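# Place the carton on the raised block within the tape

## Task

Set the carton down on the raised block so that no part of it extends beyond the blue tape outline. It must stay there by itself, not because the robot holds it. Then switch suction off and pull the tool away from the carton.

## Robot and tools

Robot: two arms, left_arm and right_arm. Each is a six-joint arm ending in a suction cup, not a gripper. The names are labels, not image sides: left_arm stands on the +y side. Base roots in the scene frame: left_arm at (+0.001, +0.377, 0) m, right_arm at (+0.017, -0.394, 0) m, both nearly unrotated.

Scene frame: origin on the table top midway between the arms, +x out over the table, +y toward left_arm, +z up. Result lines give each cup point's end_effector_position (m) and end_effector_quat_wxyz in this frame, plus linear (m/s) and angular (rad/s) velocities. At long reach the printed position may be a little off.

Cup point: the middle of the cup rim (36 mm across). The cup points along the cup point's own +z axis, so pointing it down means that +z faces the table. From about 4 cm behind the rim the tool body and camera stick out up to about 9 cm sideways.

execute_actions(actions): actions is a list of actions. Each action lasts 15 control steps (0.5 s, 1/30 s per step) and is a table of 1 to 15 rows. If there are fewer than 15 rows, the last row repeats. Each row is one flat list of 14 numbers, each in [-1, 1], covering both arms: left dx, dy, dz, rx, ry, rz, left suction, then right dx, dy, dz, rx, ry, rz, right suction. dx to rz are an offset, not a pose. It is measured in the cup point's own axes from the pose that cup point had when the action began. For the first action of a call, that is the last pose reported in this scene. Every row is counted from that same start pose, not from the row before it. Scale: 1.0 means 0.6 m for dx, dy, dz, and 180 degrees for the rotation vector (rx, ry, rz). Suction above 0.01 means on, 0.01 or below means off. It stays as last set, so repeat the current value for an arm you leave alone. Zeros in dx to rz hold an arm still. An empty list only returns state and images. Each step the command is clipped to 100 mm and 16 degrees from the measured pose, so big offsets need several actions.

move(target, speed, stop_force, blocking): target is one 14-number row laid out as above. Its offsets are taken from the pose in the latest result that shows one. Each cup point follows a straight line toward its target and both paths finish together, taking 0.5 to 10 s. speed is in m/s, 0.002 to 0.5, default 0.25, and turning is capped at twice that in rad/s. Paths ignore obstacles and the other arm, and a cup point may lag, drift or overshoot the speed. stop_force is an optional single value in N (9 to 40) for both arms, not allowed before 0.2 s of scene time. An arm whose sensor feels that much extra push against its motion for 2 steps ends its path, backs up 2 steps and holds. Use it only with slow motion and without turning; leave it out when lifting off a surface. blocking=false returns after 0.5 s and cannot be combined with stop_force; then call wait or stop before any other motion. The move: line reports the ending (done, off_target, moving, held, fault, contact) and limits (paced means the sent pose was clipped; held means some steps were blocked), plus each cup point's distance from its target.

wait(seconds): 0 to 10 s, arms keep their last command; a running move continues. stop(): brakes a running move to rest. zoom_image(camera, region): region is [x0, y0, x1, y1] in pixels, at most 504 by 504. Cameras: cam_head_left and cam_head_right (672x504), cam_left_wrist and cam_right_wrist (504x504). read_manual(section) only returns licence text. finished_scene(scene) ends scene 1 or 2 for good; call it only once the carton is settled.

Result extras: Hand target lines show where the controller is steering each cup point. A pose unreachable line names an arm whose command was altered or blocked by the clearance check. Step readings after actions list positions, and HELD marks steps held back for that arm. Wrist force and torque are in the cup point's axes; they include contact, carried weight and inertia, each axis saturates near 50 N, and a surface push points back into the arm. Joint torques are noisy and offset.

Gripping: turn suction on, then press the rim flat onto a smooth face of the carton, away from edges, seams or holes. suction_measured near 0 means no seal; 0.83 or more means airtight. part_present switches to 1 at 0.50 and back to 0 below 0.45. Under vacuum the cup shrinks, so the carton rides up to 12 mm closer than the cup point implies. To release, lower the carton until it rests on the block, set suction to 0, then lift at least 15 mm. If the cup grabs the table, switch suction off.

Avoid: the arms touching or pushing each other; hard or fast contact. Either of these stops an arm for 10 s: joint torque at its limit (133 N m for the big joints, 24.9 N m for the wrists) or 150 N of outside force. With stiff arms, aiming even slightly past a firm contact can trigger a stop, so approach slowly. Do not knock or drop anything off the table. Loose objects may get an occasional shove. Motor heat warns at 70 °C and brakes the arm at 85 °C, so do not hold loads longer than needed. Less robot time and smooth, low-effort motion are better.

Each tool is called by a JSON object that holds its "fn" and its "kwargs", one argument or row to a line.

## Session

{"fn": "execute_actions", "kwargs": {
  "actions": []
}}

Scene clock: 0.00 s.
left_arm: end_effector_position=(+0.4292, +0.3537, +0.4091) suction_measured=0.01 part_present=0 end_effector_quat_wxyz=(+0.000, +0.029, +1.000, +0.000) end_effector_velocity=(+0.000, +0.000, -0.000) end_effector_angular_velocity=(-0.000, +0.000, +0.000) | right_arm: end_effector_position=(+0.4459, -0.3778, +0.4086) suction_measured=0.00 part_present=0 end_effector_quat_wxyz=(-0.001, -0.018, +1.000, +0.001) end_effector_velocity=(+0.000, -0.000, +0.000) end_effector_angular_velocity=(+0.000, -0.001, -0.001)
Joint positions: left_arm=[-0.316 -1.746  1.518 -1.343 -1.57   1.256] | right_arm=[ 3.457 -1.397 -1.518 -1.799  1.573  1.886]
Joint velocities: left_arm=[ 0.001  0.     0.    -0.    -0.     0.   ] | right_arm=[-0.001  0.     0.001  0.    -0.     0.   ]
Joint torques (N m, as the arm reports them, + toward a larger angle): no reading
Wrist force (N, on the end effector, along its own x y z axes, offset not removed): no reading
Wrist torque (N m, same axes, about the end effector's origin, offset not removed): no reading
Hand target (left_arm): +0.429, +0.354, +0.409; +0.000, +0.029, +1.000, +0.000
Hand target (right_arm): +0.446, -0.378, +0.409; -0.001, -0.018, +1.000, +0.001

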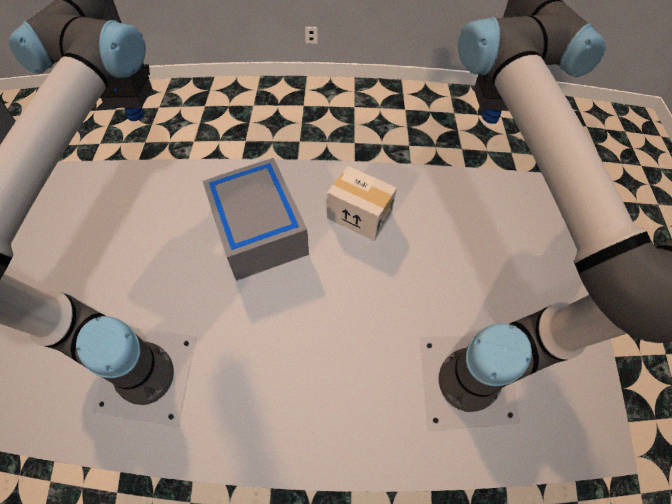

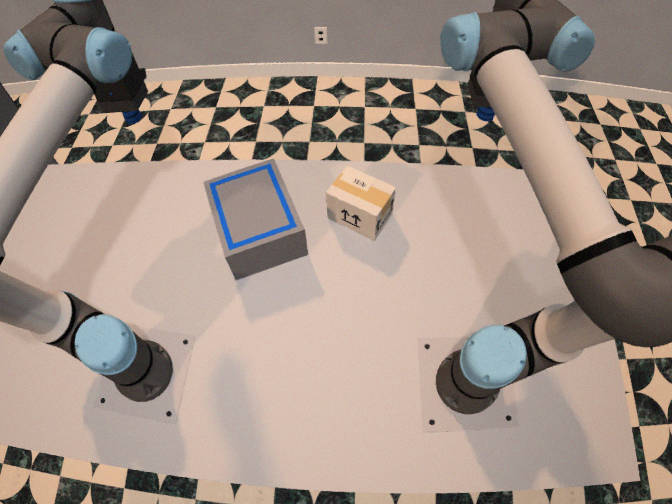

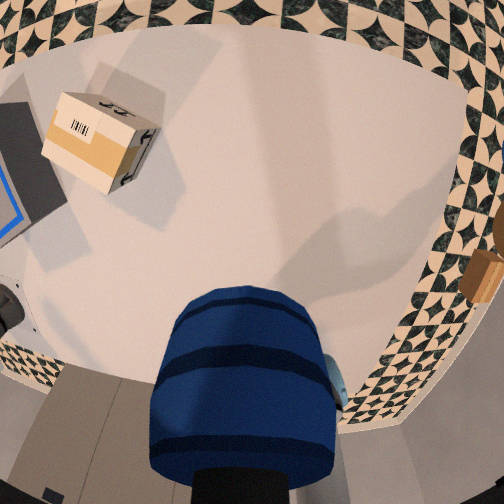

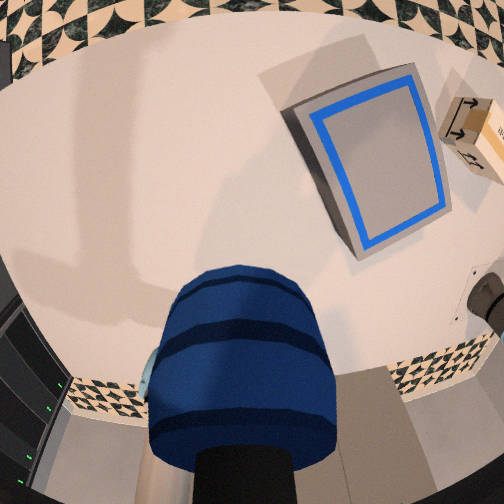

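{"fn": "zoom_image", "kwargs": {
  "camera": "cam_head_left",
  "region": [190, 140, 420, 300]
}}

{"fn": "zoom_image", "kwargs": {
  "camera": "cam_right_wrist",
  "region": [0, 0, 504, 504]
}}

Region (190, 140, 420, 300) of cam_head_left's 672x504 image, scaled by 2.191, with more detail than that image has; it fills the top 351 rows of this view, and the rest is white.

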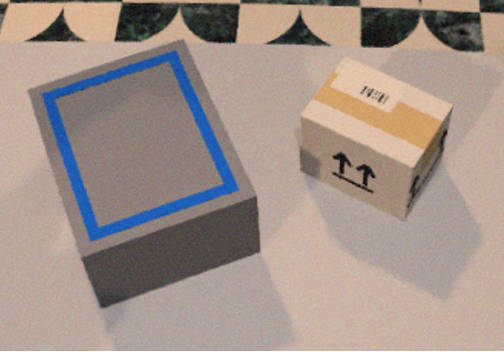

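Region (0, 0, 504, 504) of cam_right_wrist's 504x504 image, scaled by 1.000.

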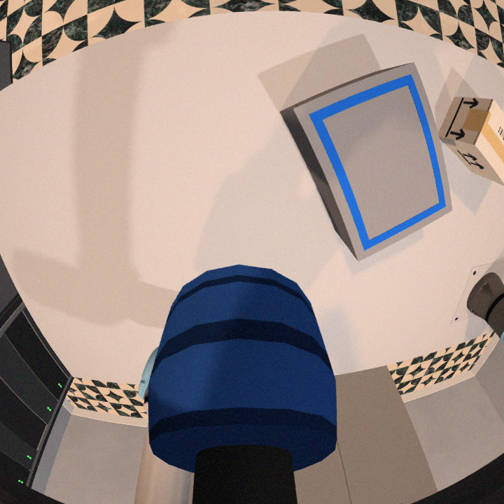

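{"fn": "move", "kwargs": {
  "target": [-0.1353,-0.8067,0.315,0,0,0.137,0, 0.1,-0.2,0,0,0,0,0],
  "speed": 0.4
}}

Scene clock: 30.67 s.
left_arm: end_effector_position=(+0.4833, -0.1339, +0.2202) suction_measured=0.01 part_present=0 end_effector_quat_wxyz=(+0.000, +0.241, +0.970, +0.000) end_effector_velocity=(+0.002, -0.002, -0.001) end_effector_angular_velocity=(+0.001, +0.001, +0.002) | right_arm: end_effector_position=(+0.3904, -0.4999, +0.4087) suction_measured=0.00 part_present=0 end_effector_quat_wxyz=(-0.001, -0.018, +1.000, +0.001) end_effector_velocity=(-0.000, -0.001, +0.000) end_effector_angular_velocity=(+0.000, -0.001, -0.001)
Joint positions: left_arm=[-0.95  -1.075  1.217 -1.713 -1.57   1.053] | right_arm=[ 3.177 -1.298 -1.592 -1.823  1.573  1.607]
Joint velocities: left_arm=[ 0.001  0.007 -0.01   0.004 -0.    -0.001] | right_arm=[-0.002  0.     0.001  0.     0.    -0.001]
Joint torques (N m, as the arm reports them, + toward a larger angle): left_arm=[ -6.01 -32.73 -40.61  -0.54  -1.29   1.3 ] | right_arm=[-10.82  20.14  16.43   0.85   2.59  -2.45]
Wrist force (N, on the end effector, along its own x y z axes, offset not removed): left_arm=[-0.6 0.8 0.0] | right_arm=[3.9 -0.5 -0.3]
Wrist torque (N m, same axes, about the end effector's origin, offset not removed): left_arm=[0.03 0.01 -0.37] | right_arm=[-0.29 -0.57 -0.03]
Hand target (left_arm): +0.483, -0.134, +0.220; +0.000, +0.241, +0.970, +0.000
Hand target (right_arm): +0.390, -0.500, +0.409; -0.001, -0.018, +1.000, +0.001
Off the commanded pose (left_arm): 0.001 m, 0 deg.
Off the commanded pose (right_arm): 0.000 m, 0 deg.
move: done
camera_calibration (this result's frames):
cam_left_wrist: T_world_to_cam=[[-0.495369, -0.868271, 0.0267315, 0.118114], [-0.762575, 0.449393, 0.465323, 0.346605], [-0.41604, 0.210122, -0.884737, 0.484697], [0, 0, 0, 1]] pos_world=[0.524475, -0.155052, 0.264389]
cam_right_wrist: T_world_to_cam=[[0.0823598, -0.996325, -0.0235362, -0.521958], [-0.890215, -0.0841644, 0.447697, 0.145106], [-0.448033, -0.01592, -0.893875, 0.597207], [0, 0, 0, 1]] pos_world=[0.439732, -0.498319, 0.45658]

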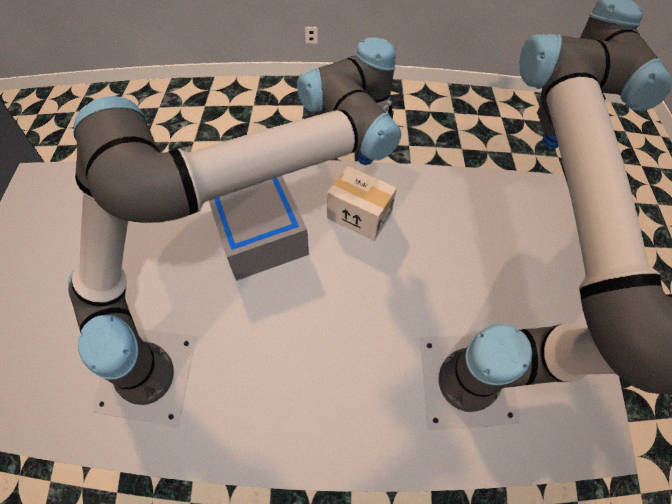

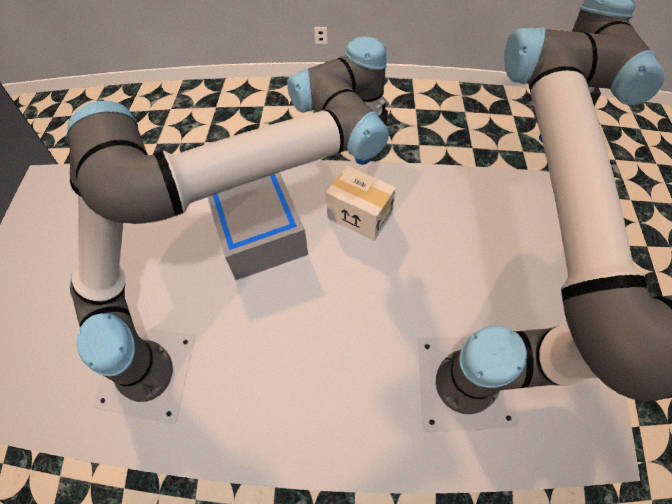

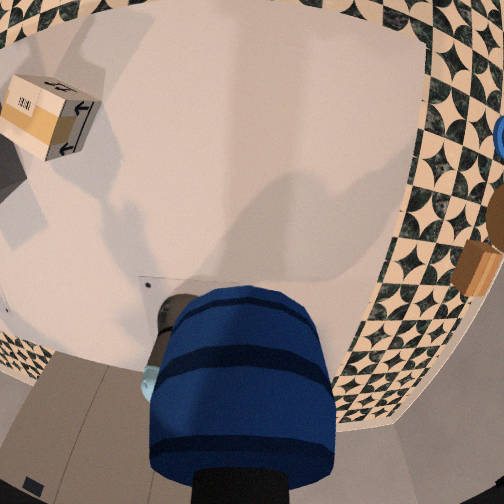

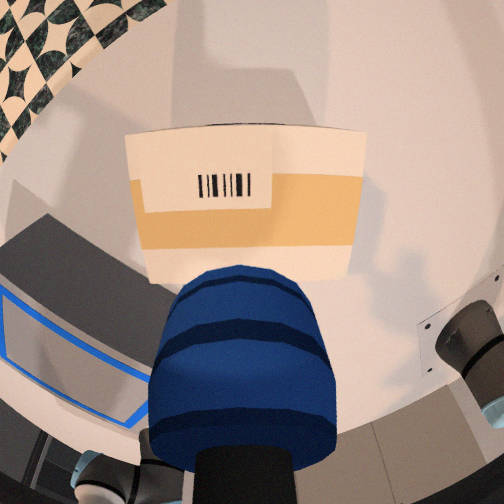

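{"fn": "move", "kwargs": {
  "target": [0.012,0,0.155,0,0,0,0, 0,0,0,0,0,0,0],
  "speed": 0.25
}}

{"fn": "move", "kwargs": {
  "target": [0,0,0.06,0,0,0,1, 0,0,0,0,0,0,0],
  "speed": 0.03,
  "stop_force": 10
}}

Scene clock: 36.87 s.
left_arm: end_effector_position=(+0.4770, -0.1305, +0.1275) suction_measured=0.01 part_present=0 end_effector_quat_wxyz=(+0.000, +0.241, +0.970, +0.000) end_effector_velocity=(-0.000, -0.001, -0.003) end_effector_angular_velocity=(-0.001, -0.000, +0.001) | right_arm: end_effector_position=(+0.3904, -0.4999, +0.4087) suction_measured=0.00 part_present=0 end_effector_quat_wxyz=(-0.001, -0.018, +1.000, +0.001) end_effector_velocity=(+0.000, -0.000, -0.000) end_effector_angular_velocity=(-0.000, +0.000, -0.000)
Joint positions: left_arm=[-0.955 -1.035  1.399 -1.935 -1.57   1.047] | right_arm=[ 3.177 -1.298 -1.592 -1.823  1.573  1.607]
Joint velocities: left_arm=[-0.001  0.002  0.004 -0.008 -0.    -0.002] | right_arm=[-0.    -0.    -0.001  0.    -0.     0.   ]
Joint torques (N m, as the arm reports them, + toward a larger angle): left_arm=[ -6.78 -32.2  -12.11  -4.12   1.5   -1.06] | right_arm=[11.96 17.41 17.29  0.87  2.03  2.6 ]
Wrist force (N, on the end effector, along its own x y z axes, offset not removed): left_arm=[-1.5 1.5 4.7] | right_arm=[1.2 0.5 -2.4]
Wrist torque (N m, same axes, about the end effector's origin, offset not removed): left_arm=[0.34 0.20 -0.03] | right_arm=[-0.23 -0.09 0.07]
Hand target (left_arm): +0.477, -0.131, +0.127; +0.000, +0.241, +0.970, +0.000
Hand target (right_arm): +0.390, -0.500, +0.409; -0.001, -0.018, +1.000, +0.001
Off the commanded pose (left_arm): 0.000 m, 0 deg.
Off the commanded pose (right_arm): 0.000 m, 0 deg.
move: done
camera_calibration (this result's frames):
cam_left_wrist: T_world_to_cam=[[-0.495368, -0.868274, 0.0266609, 0.120368], [-0.762522, 0.449327, 0.465474, 0.383327], [-0.416138, 0.210251, -0.88466, 0.399412], [0, 0, 0, 1]] pos_world=[0.518132, -0.151703, 0.171706]
cam_right_wrist: T_world_to_cam=[[0.0823638, -0.996324, -0.0235501, -0.52196], [-0.890216, -0.0841743, 0.447695, 0.145095], [-0.448031, -0.0159092, -0.893876, 0.59721], [0, 0, 0, 1]] pos_world=[0.439725, -0.498327, 0.456581]

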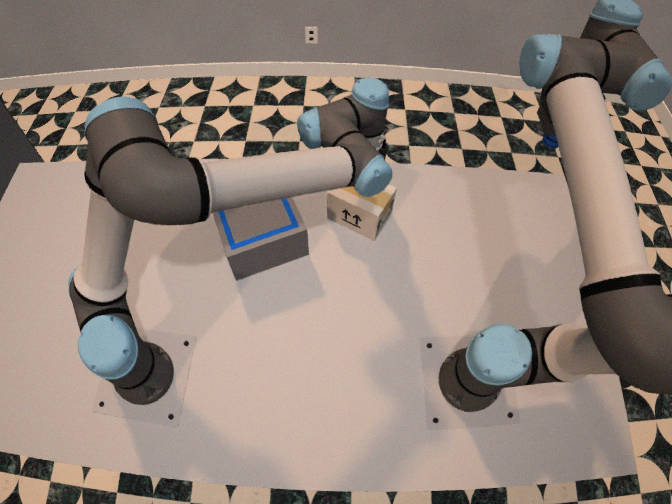

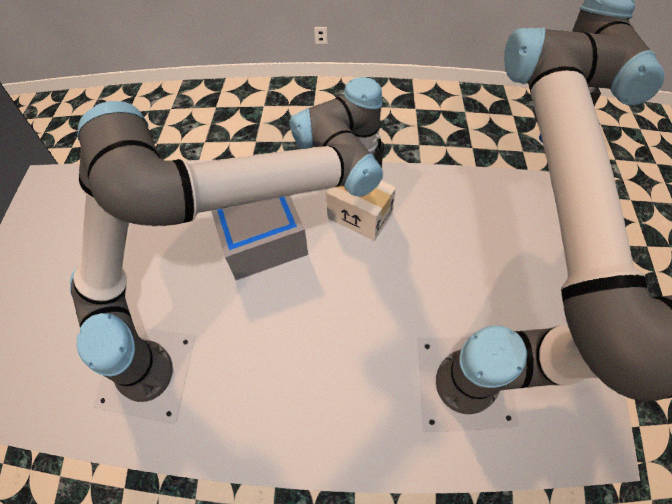

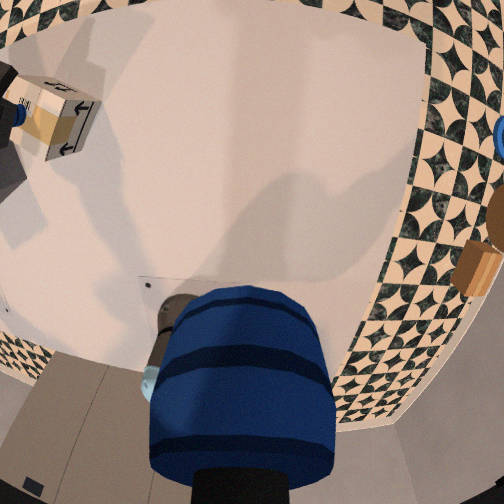

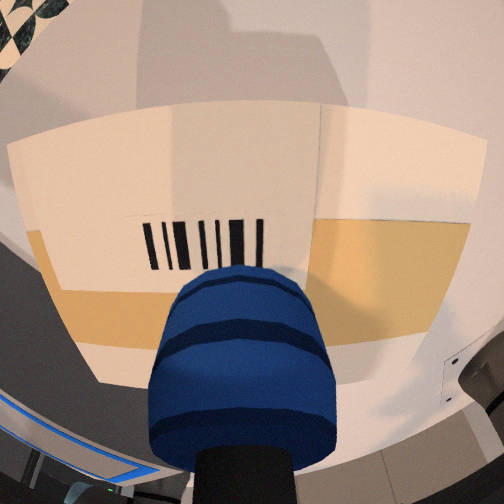

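Scene clock: 38.17 s.
left_arm: end_effector_position=(+0.4770, -0.1305, +0.1008) suction_measured=0.93 part_present=1 end_effector_quat_wxyz=(+0.000, +0.241, +0.970, +0.000) end_effector_velocity=(-0.002, +0.001, +0.005) end_effector_angular_velocity=(+0.008, +0.005, -0.002) | right_arm: end_effector_position=(+0.3904, -0.4999, +0.4087) suction_measured=0.00 part_present=0 end_effector_quat_wxyz=(-0.001, -0.018, +1.000, +0.001) end_effector_velocity=(+0.000, -0.000, -0.000) end_effector_angular_velocity=(+0.001, -0.000, -0.000)
Joint positions: left_arm=[-0.955 -1.01   1.433 -1.994 -1.57   1.047] | right_arm=[ 3.177 -1.298 -1.592 -1.823  1.573  1.607]
Joint velocities: left_arm=[-0.002 -0.004 -0.011  0.024  0.     0.   ] | right_arm=[-0.     0.    -0.001  0.001  0.001 -0.   ]
Joint torques (N m, as the arm reports them, + toward a larger angle): left_arm=[ -4.32 -23.87 -14.43   4.02   0.08  -0.89] | right_arm=[ 8.15 18.1  17.44  0.93  1.82  1.54]
Wrist force (N, on the end effector, along its own x y z axes, offset not removed): left_arm=[1.0 1.9 -50.0] | right_arm=[0.6 -2.0 -0.2]
Wrist torque (N m, same axes, about the end effector's origin, offset not removed): left_arm=[0.12 0.05 -0.16] | right_arm=[-0.34 0.03 0.05]
Hand target (left_arm): +0.477, -0.130, +0.102; +0.000, +0.241, +0.970, +0.000
Hand target (right_arm): +0.390, -0.500, +0.409; -0.001, -0.018, +1.000, +0.001
Off the commanded pose (left_arm): 0.009 m, 0 deg.
Off the commanded pose (right_arm): 0.000 m, 0 deg.
move: contact (left_arm)
camera_calibration (this result's frames):
cam_left_wrist: T_world_to_cam=[[-0.495368, -0.868275, 0.0266331, 0.121099], [-0.762518, 0.44931, 0.465497, 0.395725], [-0.416145, 0.210284, -0.884649, 0.375774], [0, 0, 0, 1]] pos_world=[0.518112, -0.151675, 0.144994]
cam_right_wrist: T_world_to_cam=[[0.0823556, -0.996325, -0.0235499, -0.521954], [-0.890216, -0.0841668, 0.447695, 0.1451], [-0.448031, -0.0159056, -0.893876, 0.597212], [0, 0, 0, 1]] pos_world=[0.439726, -0.498324, 0.456581]

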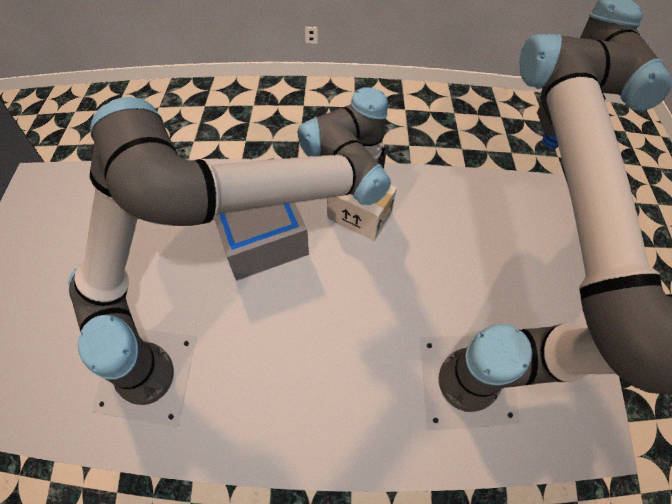

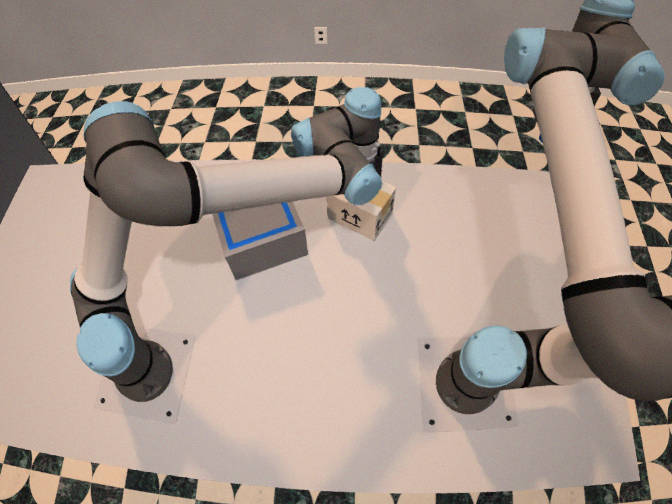

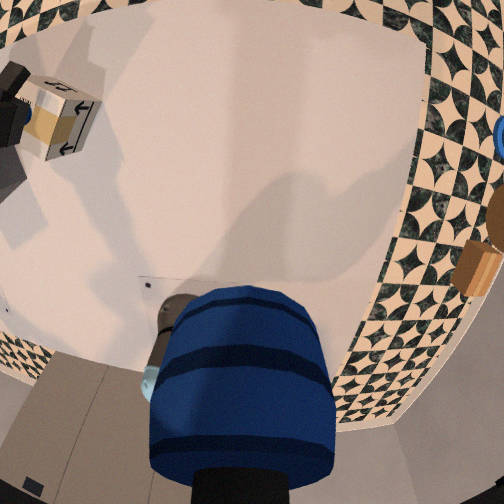

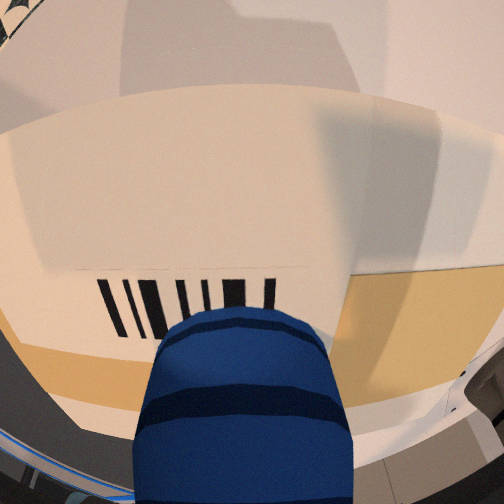

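{"fn": "move", "kwargs": {
  "target": [0,0,-0.26,0,0,0,1, 0,0,0,0,0,0,0],
  "speed": 0.2
}}

Scene clock: 42.30 s.
left_arm: end_effector_position=(+0.4769, -0.1304, +0.2564) suction_measured=0.93 part_present=1 end_effector_quat_wxyz=(+0.000, +0.241, +0.970, +0.000) end_effector_velocity=(+0.000, +0.000, +0.003) end_effector_angular_velocity=(+0.002, +0.002, +0.002) | right_arm: end_effector_position=(+0.3904, -0.4999, +0.4087) suction_measured=0.00 part_present=0 end_effector_quat_wxyz=(-0.001, -0.018, +1.000, +0.001) end_effector_velocity=(+0.000, -0.000, -0.000) end_effector_angular_velocity=(-0.001, -0.000, -0.000)
Joint positions: left_arm=[-0.955 -1.102  1.165 -1.634 -1.57   1.047] | right_arm=[ 3.177 -1.298 -1.592 -1.823  1.573  1.607]
Joint velocities: left_arm=[ 0.001  0.002 -0.011  0.011 -0.    -0.001] | right_arm=[-0.     0.    -0.001  0.002 -0.001 -0.   ]
Joint torques (N m, as the arm reports them, + toward a larger angle): left_arm=[ -6.77 -37.31 -44.53  -1.45  -1.3   -1.05] | right_arm=[ 1.5  17.97 17.67  0.91  2.   -1.35]
Wrist force (N, on the end effector, along its own x y z axes, offset not removed): left_arm=[1.4 0.9 9.1] | right_arm=[1.1 -0.7 -1.5]
Wrist torque (N m, same axes, about the end effector's origin, offset not removed): left_arm=[0.25 -0.16 -0.22] | right_arm=[-0.41 -0.25 0.11]
Hand target (left_arm): +0.477, -0.130, +0.257; +0.000, +0.241, +0.970, +0.000
Hand target (right_arm): +0.390, -0.500, +0.409; -0.001, -0.018, +1.000, +0.001
Off the commanded pose (left_arm): 0.000 m, 0 deg.
Off the commanded pose (right_arm): 0.000 m, 0 deg.
move: done
camera_calibration (this result's frames):
cam_left_wrist: T_world_to_cam=[[-0.495347, -0.868283, 0.0267638, 0.116954], [-0.762624, 0.44941, 0.465225, 0.323349], [-0.415975, 0.210037, -0.884788, 0.513364], [0, 0, 0, 1]] pos_world=[0.518073, -0.151593, 0.300658]
cam_right_wrist: T_world_to_cam=[[0.0823558, -0.996325, -0.0235499, -0.521954], [-0.890216, -0.084167, 0.447695, 0.1451], [-0.448032, -0.0159057, -0.893876, 0.597212], [0, 0, 0, 1]] pos_world=[0.439726, -0.498324, 0.456581]

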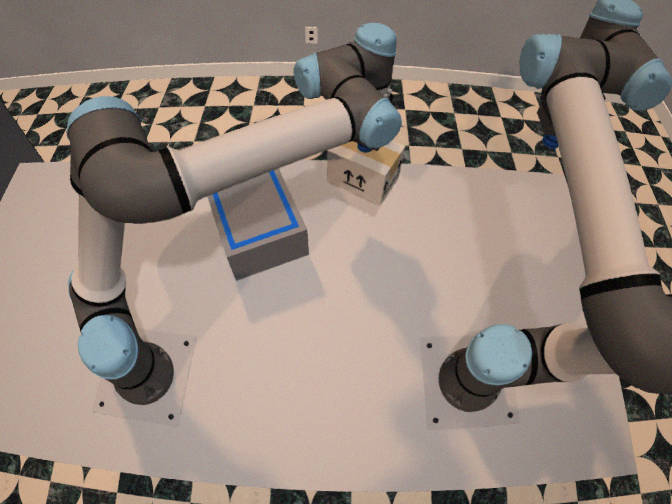

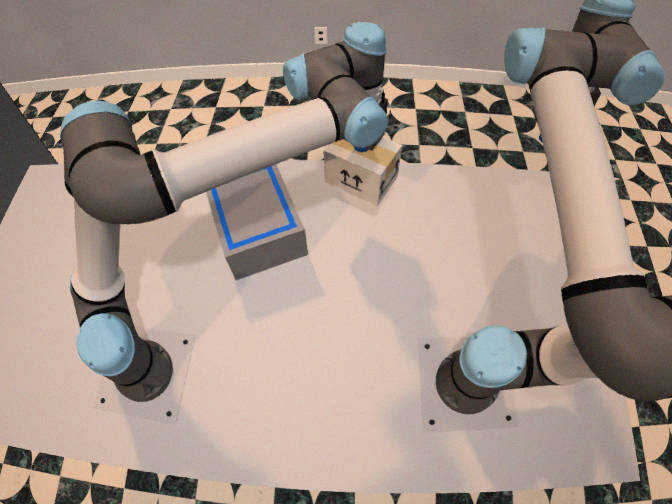

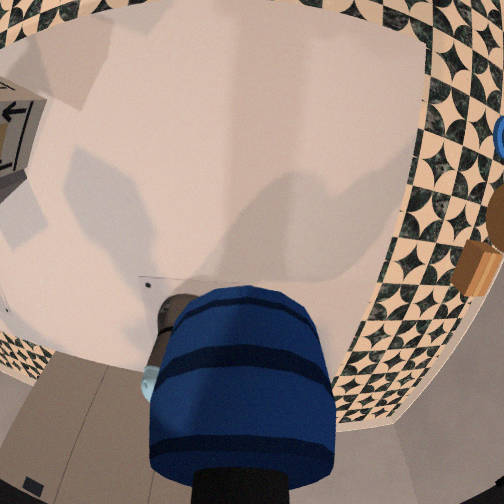

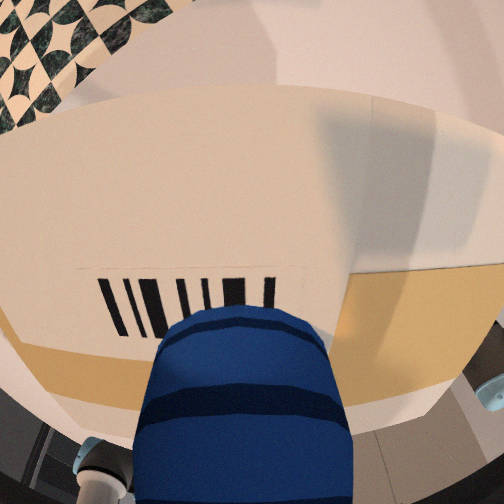

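{"fn": "move", "kwargs": {
  "target": [0.296,0.356,0,0,0,0.211,1, 0,0,0,0,0,0,0],
  "speed": 0.25
}}

{"fn": "move", "kwargs": {
  "target": [0,0,0.035,0,0,0,1, 0,0,0,0,0,0,0],
  "speed": 0.06
}}

{"fn": "zoom_image", "kwargs": {
  "camera": "cam_head_right",
  "region": [160, 100, 380, 300]
}}

Scene clock: 50.33 s.
left_arm: end_effector_position=(+0.4197, +0.1411, +0.2563) suction_measured=0.93 part_present=1 end_effector_quat_wxyz=(+0.000, +0.544, +0.839, +0.000) end_effector_velocity=(-0.000, +0.003, +0.000) end_effector_angular_velocity=(-0.002, -0.001, -0.007) | right_arm: end_effector_position=(+0.3904, -0.4999, +0.4087) suction_measured=0.00 part_present=0 end_effector_quat_wxyz=(-0.001, -0.018, +1.000, +0.001) end_effector_velocity=(-0.000, +0.000, -0.001) end_effector_angular_velocity=(-0.000, +0.001, +0.001)
Joint positions: left_arm=[-0.739 -1.626  1.806 -1.75  -1.57   1.925] | right_arm=[ 3.177 -1.298 -1.592 -1.823  1.573  1.607]
Joint velocities: left_arm=[ 0.004 -0.006  0.005 -0.001 -0.     0.011] | right_arm=[ 0.001 -0.    -0.001 -0.     0.    -0.   ]
Joint torques (N m, as the arm reports them, + toward a larger angle): left_arm=[  7.96 -38.66 -13.93  -4.88  -1.33   1.24] | right_arm=[ 1.79 17.82 17.49  0.92  1.95 -1.21]
Wrist force (N, on the end effector, along its own x y z axes, offset not removed): left_arm=[1.5 -2.4 9.2] | right_arm=[2.9 2.6 3.8]
Wrist torque (N m, same axes, about the end effector's origin, offset not removed): left_arm=[-0.48 -0.28 -0.04] | right_arm=[0.24 -0.34 0.11]
Hand target (left_arm): +0.420, +0.141, +0.256; +0.000, +0.544, +0.839, +0.000
Hand target (right_arm): +0.390, -0.500, +0.409; -0.001, -0.018, +1.000, +0.001
Off the commanded pose (left_arm): 0.001 m, 0 deg.
Off the commanded pose (right_arm): 0.000 m, 0 deg.
move: done
camera_calibration (this result's frames):
cam_left_wrist: T_world_to_cam=[[-0.924419, -0.380449, 0.0266107, 0.435644], [-0.325216, 0.822812, 0.466063, -0.0787295], [-0.199209, 0.422183, -0.884351, 0.311406], [0, 0, 0, 1]] pos_world=[0.439149, 0.0990497, 0.300492]
cam_right_wrist: T_world_to_cam=[[0.0823556, -0.996325, -0.0235499, -0.521954], [-0.890216, -0.0841669, 0.447695, 0.1451], [-0.448032, -0.0159056, -0.893876, 0.597212], [0, 0, 0, 1]] pos_world=[0.439726, -0.498324, 0.456581]

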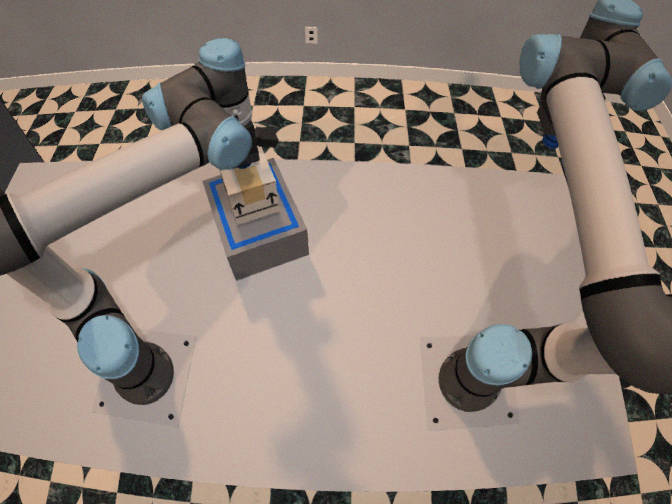

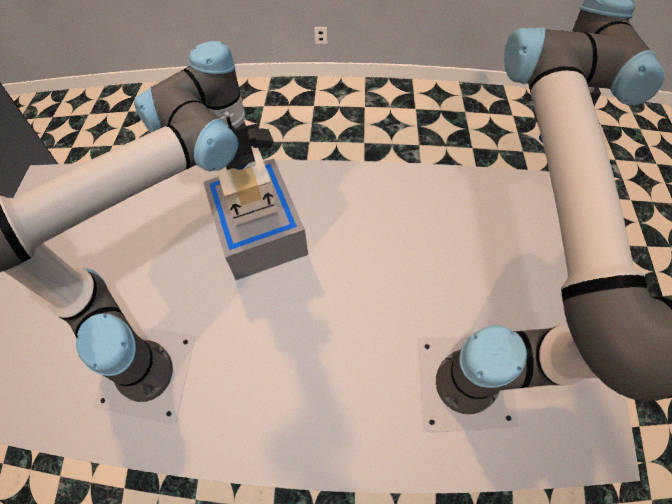

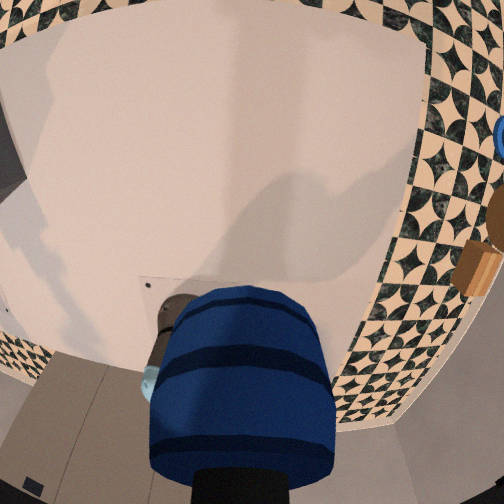

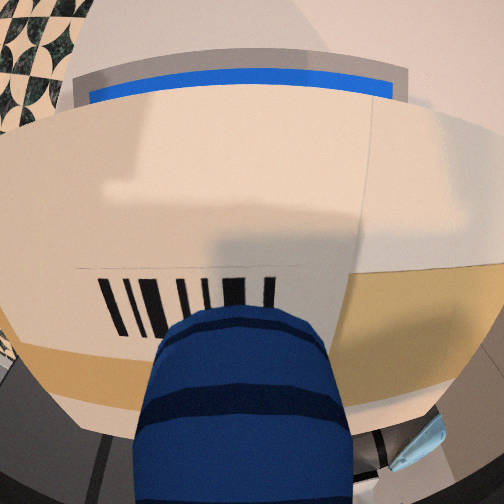

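Scene clock: 51.20 s.
left_arm: end_effector_position=(+0.4197, +0.1411, +0.2357) suction_measured=0.93 part_present=1 end_effector_quat_wxyz=(+0.000, +0.544, +0.839, +0.000) end_effector_velocity=(+0.000, +0.000, -0.003) end_effector_angular_velocity=(+0.000, -0.001, -0.000) | right_arm: end_effector_position=(+0.3904, -0.4999, +0.4087) suction_measured=0.00 part_present=0 end_effector_quat_wxyz=(-0.001, -0.018, +1.000, +0.001) end_effector_velocity=(+0.000, -0.000, +0.000) end_effector_angular_velocity=(-0.000, -0.000, +0.000)
Joint positions: left_arm=[-0.739 -1.616  1.85  -1.804 -1.57   1.925] | right_arm=[ 3.177 -1.298 -1.592 -1.823  1.573  1.607]
Joint velocities: left_arm=[ 0.     0.002  0.006 -0.009  0.001  0.001] | right_arm=[ 0.  0.  0.  0. -0. -0.]
Joint torques (N m, as the arm reports them, + toward a larger angle): left_arm=[ -7.44 -14.68 -12.99  -4.84   0.74  -1.35] | right_arm=[ 2.21 18.06 17.35  0.94  1.93 -1.17]
Wrist force (N, on the end effector, along its own x y z axes, offset not removed): left_arm=[-2.0 -2.3 7.2] | right_arm=[0.8 -0.4 -4.1]
Wrist torque (N m, same axes, about the end effector's origin, offset not removed): left_arm=[-0.51 0.33 -0.06] | right_arm=[-0.07 0.03 -0.10]
Hand target (left_arm): +0.420, +0.141, +0.235; +0.000, +0.544, +0.839, +0.000
Hand target (right_arm): +0.390, -0.500, +0.409; -0.001, -0.018, +1.000, +0.001
Off the commanded pose (left_arm): 0.000 m, 0 deg.
Off the commanded pose (right_arm): 0.000 m, 0 deg.
move: done
camera_calibration (this result's frames):
cam_left_wrist: T_world_to_cam=[[-0.924416, -0.380451, 0.0266771, 0.436165], [-0.325184, 0.82281, 0.466088, -0.0691405], [-0.199274, 0.422185, -0.884336, 0.293193], [0, 0, 0, 1]] pos_world=[0.439141, 0.0990473, 0.279871]
cam_right_wrist: T_world_to_cam=[[0.0823557, -0.996325, -0.0235499, -0.521954], [-0.890216, -0.0841669, 0.447695, 0.1451], [-0.448031, -0.0159057, -0.893876, 0.597212], [0, 0, 0, 1]] pos_world=[0.439726, -0.498324, 0.456582]

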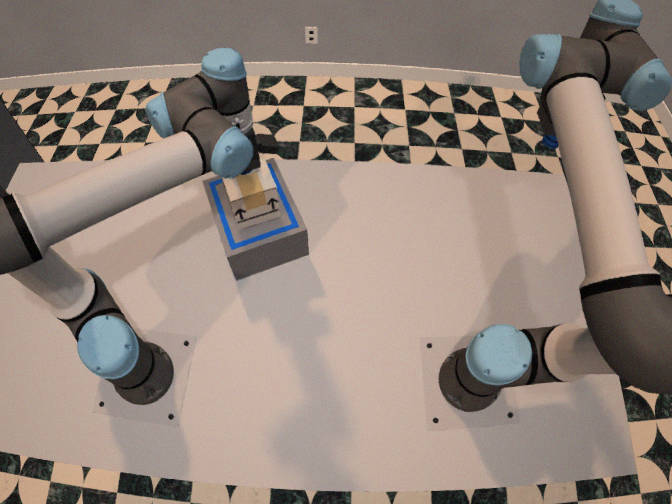

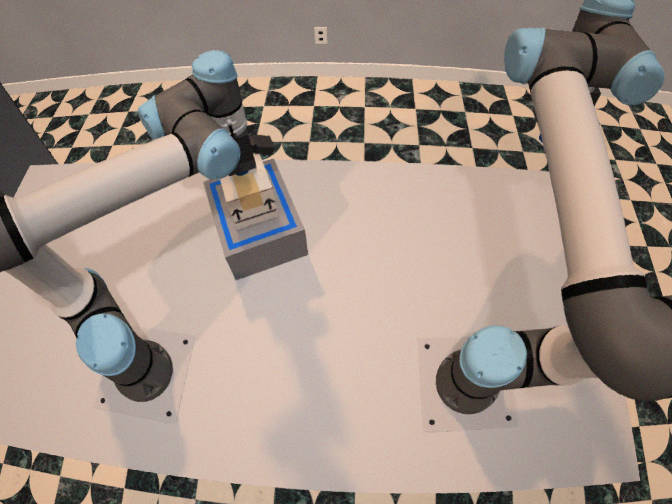

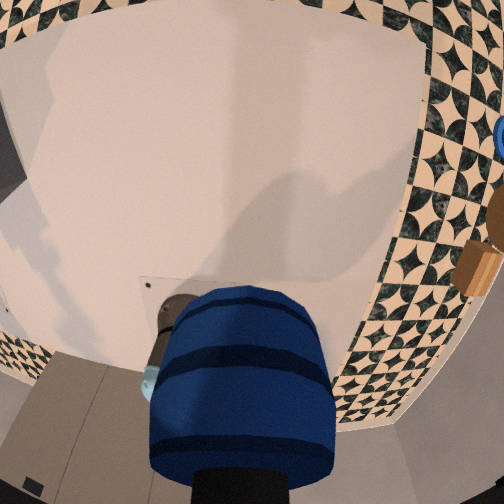

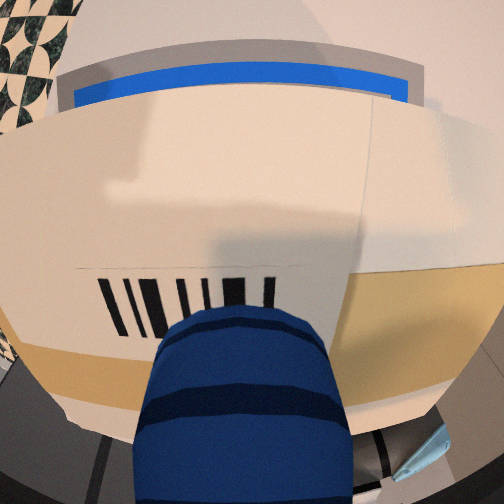

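Region (160, 100, 380, 300) of cam_head_right's 672x504 image, scaled by 2.291, with more detail than that image has; it fills the top 458 rows of this view, and the rest is white.

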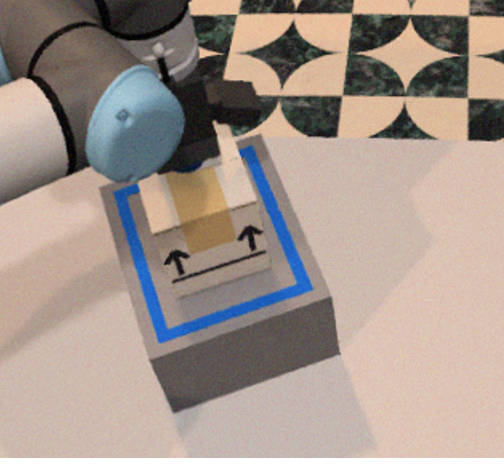

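Well centred. Lower slowly.

{"fn": "move", "kwargs": {
  "target": [0,0,0.05,0,0,0,1, 0,0,0,0,0,0,0],
  "speed": 0.012,
  "stop_force": 10
}}

Scene clock: 54.77 s.
left_arm: end_effector_position=(+0.4197, +0.1411, +0.2208) suction_measured=0.93 part_present=1 end_effector_quat_wxyz=(-0.000, +0.544, +0.839, +0.001) end_effector_velocity=(-0.000, +0.001, +0.003) end_effector_angular_velocity=(+0.004, +0.003, +0.001) | right_arm: end_effector_position=(+0.3904, -0.4999, +0.4087) suction_measured=0.00 part_present=0 end_effector_quat_wxyz=(-0.001, -0.018, +1.000, +0.001) end_effector_velocity=(-0.000, -0.000, -0.001) end_effector_angular_velocity=(+0.000, +0.002, -0.000)
Joint positions: left_arm=[-0.739 -1.607  1.88  -1.844 -1.57   1.925] | right_arm=[ 3.177 -1.298 -1.592 -1.823  1.573  1.607]
Joint velocities: left_arm=[ 0.001 -0.001 -0.008  0.014  0.    -0.   ] | right_arm=[-0.001  0.    -0.001 -0.001  0.    -0.   ]
Joint torques (N m, as the arm reports them, + toward a larger angle): left_arm=[ -4.98 -15.07 -22.08   0.39  -0.2   -0.49] | right_arm=[ 1.93 18.05 17.64  0.9   1.99 -1.23]
Wrist force (N, on the end effector, along its own x y z axes, offset not removed): left_arm=[16.2 -6.0 -43.7] | right_arm=[-0.4 -0.5 0.1]
Wrist torque (N m, same axes, about the end effector's origin, offset not removed): left_arm=[-0.32 -1.21 -0.20] | right_arm=[-0.34 0.13 0.15]
Hand target (left_arm): +0.420, +0.141, +0.221; +0.000, +0.544, +0.839, +0.000
Hand target (right_arm): +0.390, -0.500, +0.409; -0.001, -0.018, +1.000, +0.001
Off the commanded pose (left_arm): 0.015 m, 0 deg.
Off the commanded pose (right_arm): 0.000 m, 0 deg.
move: contact (left_arm)
camera_calibration (this result's frames):
cam_left_wrist: T_world_to_cam=[[-0.924414, -0.380455, 0.0266976, 0.436562], [-0.325142, 0.822735, 0.466251, -0.0622788], [-0.199353, 0.422328, -0.88425, 0.28004], [0, 0, 0, 1]] pos_world=[0.439141, 0.0990624, 0.265008]
cam_right_wrist: T_world_to_cam=[[0.0823558, -0.996325, -0.0235499, -0.521954], [-0.890216, -0.0841671, 0.447695, 0.1451], [-0.448031, -0.0159057, -0.893876, 0.597212], [0, 0, 0, 1]] pos_world=[0.439726, -0.498324, 0.456582]

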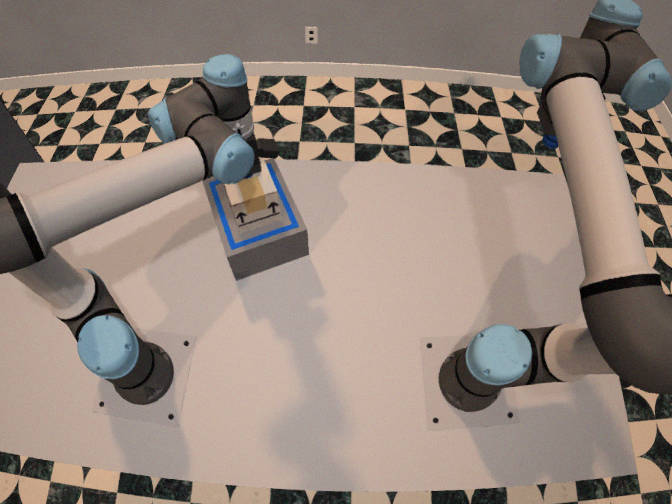

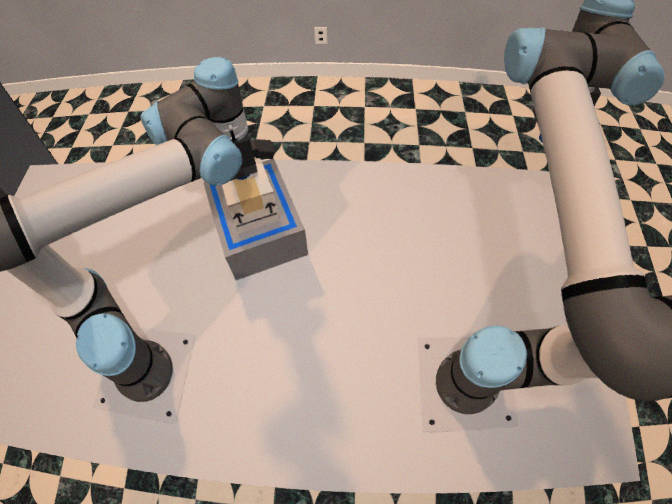

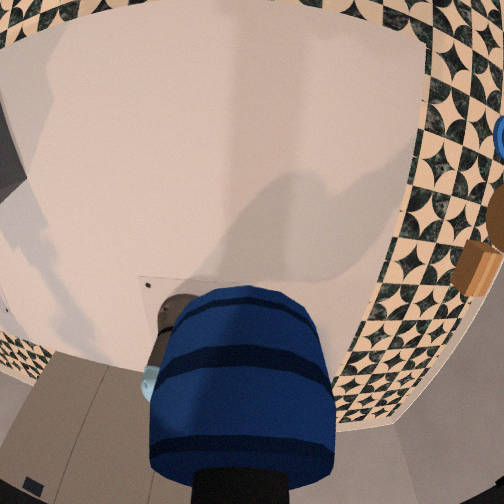

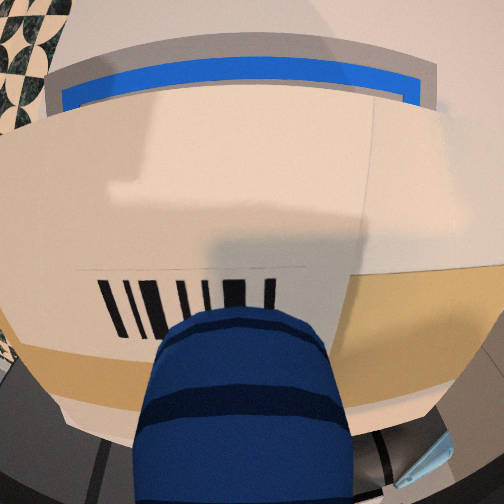

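{"fn": "execute_actions", "kwargs": {
  "actions": [
    [[0,0,-0.001,0,0,0,0, 0,0,0,0,0,0,0]]
  ]
}}

Scene clock: 60.67 s.
left_arm: end_effector_position=(+0.4197, +0.1411, +0.2216) suction_measured=0.01 part_present=0 end_effector_quat_wxyz=(+0.000, +0.544, +0.839, +0.000) end_effector_velocity=(-0.000, +0.000, +0.000) end_effector_angular_velocity=(-0.001, +0.000, -0.002) | right_arm: end_effector_position=(+0.3904, -0.4999, +0.4087) suction_measured=0.00 part_present=0 end_effector_quat_wxyz=(-0.001, -0.018, +1.000, +0.001) end_effector_velocity=(-0.000, +0.000, +0.000) end_effector_angular_velocity=(-0.000, +0.000, +0.000)
Joint positions: left_arm=[-0.739 -1.607  1.879 -1.842 -1.57   1.925] | right_arm=[ 3.177 -1.298 -1.592 -1.823  1.573  1.607]
Joint velocities: left_arm=[ 0.    -0.     0.    -0.    -0.001  0.002] | right_arm=[ 0.     0.     0.    -0.001 -0.     0.   ]
Joint torques (N m, as the arm reports them, + toward a larger angle): left_arm=[-6.06 -6.45 -7.28 -1.33 -0.1  -0.6 ] | right_arm=[ 1.13 17.86 17.54  1.07  1.83 -1.17]
Wrist force (N, on the end effector, along its own x y z axes, offset not removed): left_arm=[0.2 3.7 -16.1] | right_arm=[2.0 -1.7 2.3]
Wrist torque (N m, same axes, about the end effector's origin, offset not removed): left_arm=[0.58 0.04 -0.03] | right_arm=[-0.35 -0.36 -0.02]
Hand target (left_arm): +0.420, +0.141, +0.221; -0.000, +0.544, +0.839, +0.001
Hand target (right_arm): +0.390, -0.500, +0.409; -0.001, -0.018, +1.000, +0.001
Off the commanded pose (left_arm): 0.000 m, 0 deg.
Off the commanded pose (right_arm): 0.000 m, 0 deg.
Step readings (end_effector_position):
0: left_arm (+0.4197, +0.1411, +0.2215) | right_arm (+0.3904, -0.4999, +0.4087)
1: left_arm (+0.4197, +0.1411, +0.2215) | right_arm (+0.3904, -0.4999, +0.4087)
2: left_arm (+0.4197, +0.1411, +0.2215) | right_arm (+0.3904, -0.4999, +0.4087)
4: left_arm (+0.4197, +0.1411, +0.2216) | right_arm (+0.3904, -0.4999, +0.4087)
8: left_arm (+0.4197, +0.1411, +0.2216) | right_arm (+0.3904, -0.4999, +0.4087)
15: end_effector_position above
camera_calibration (this result's frames):
cam_left_wrist: T_world_to_cam=[[-0.924421, -0.380449, 0.026561, 0.436598], [-0.325261, 0.822856, 0.465954, -0.0624809], [-0.199127, 0.422098, -0.88441, 0.280712], [0, 0, 0, 1]] pos_world=[0.439175, 0.0990278, 0.265781]
cam_right_wrist: T_world_to_cam=[[0.0823557, -0.996325, -0.02355, -0.521954], [-0.890216, -0.084167, 0.447695, 0.1451], [-0.448032, -0.0159056, -0.893876, 0.597212], [0, 0, 0, 1]] pos_world=[0.439726, -0.498324, 0.456581]

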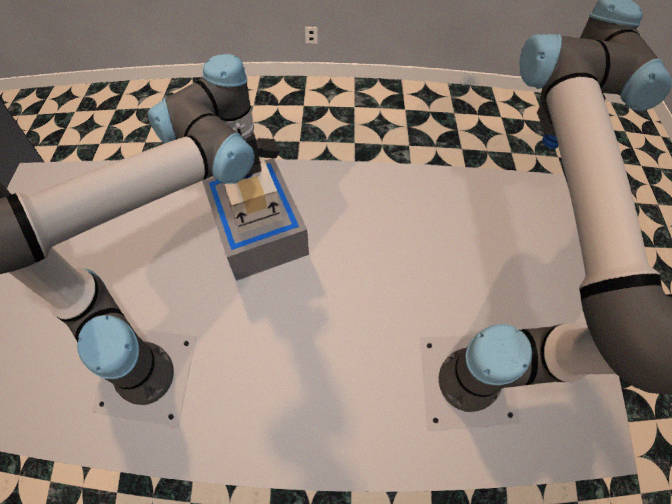

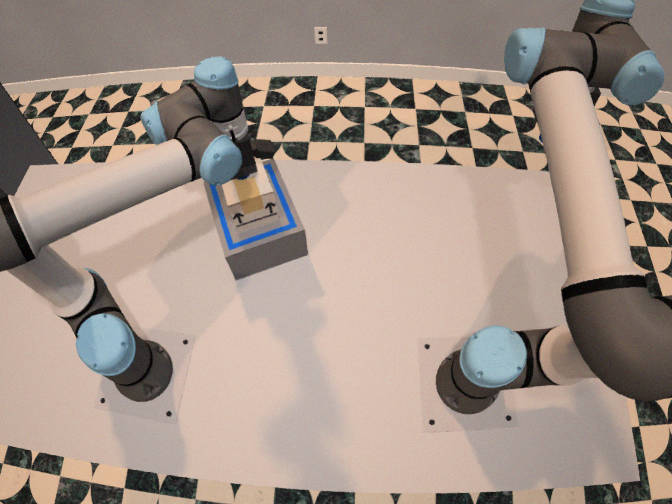

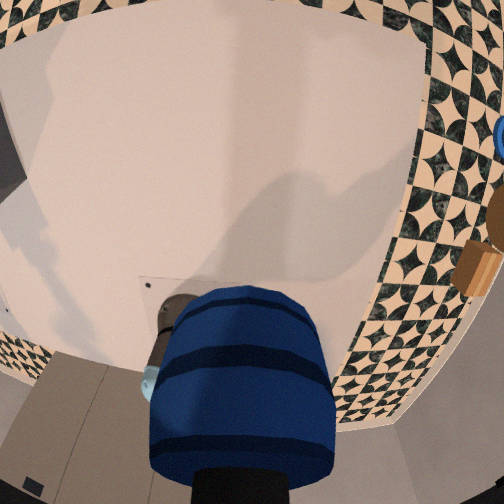

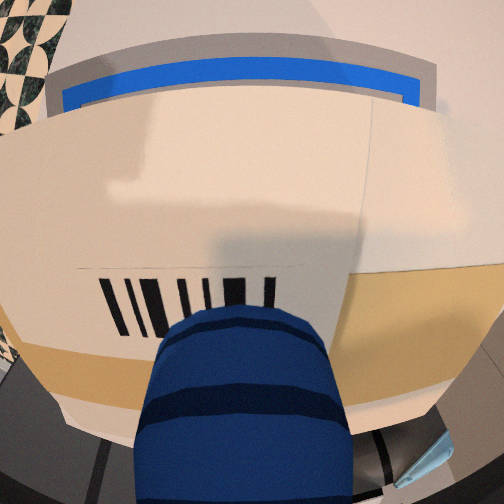

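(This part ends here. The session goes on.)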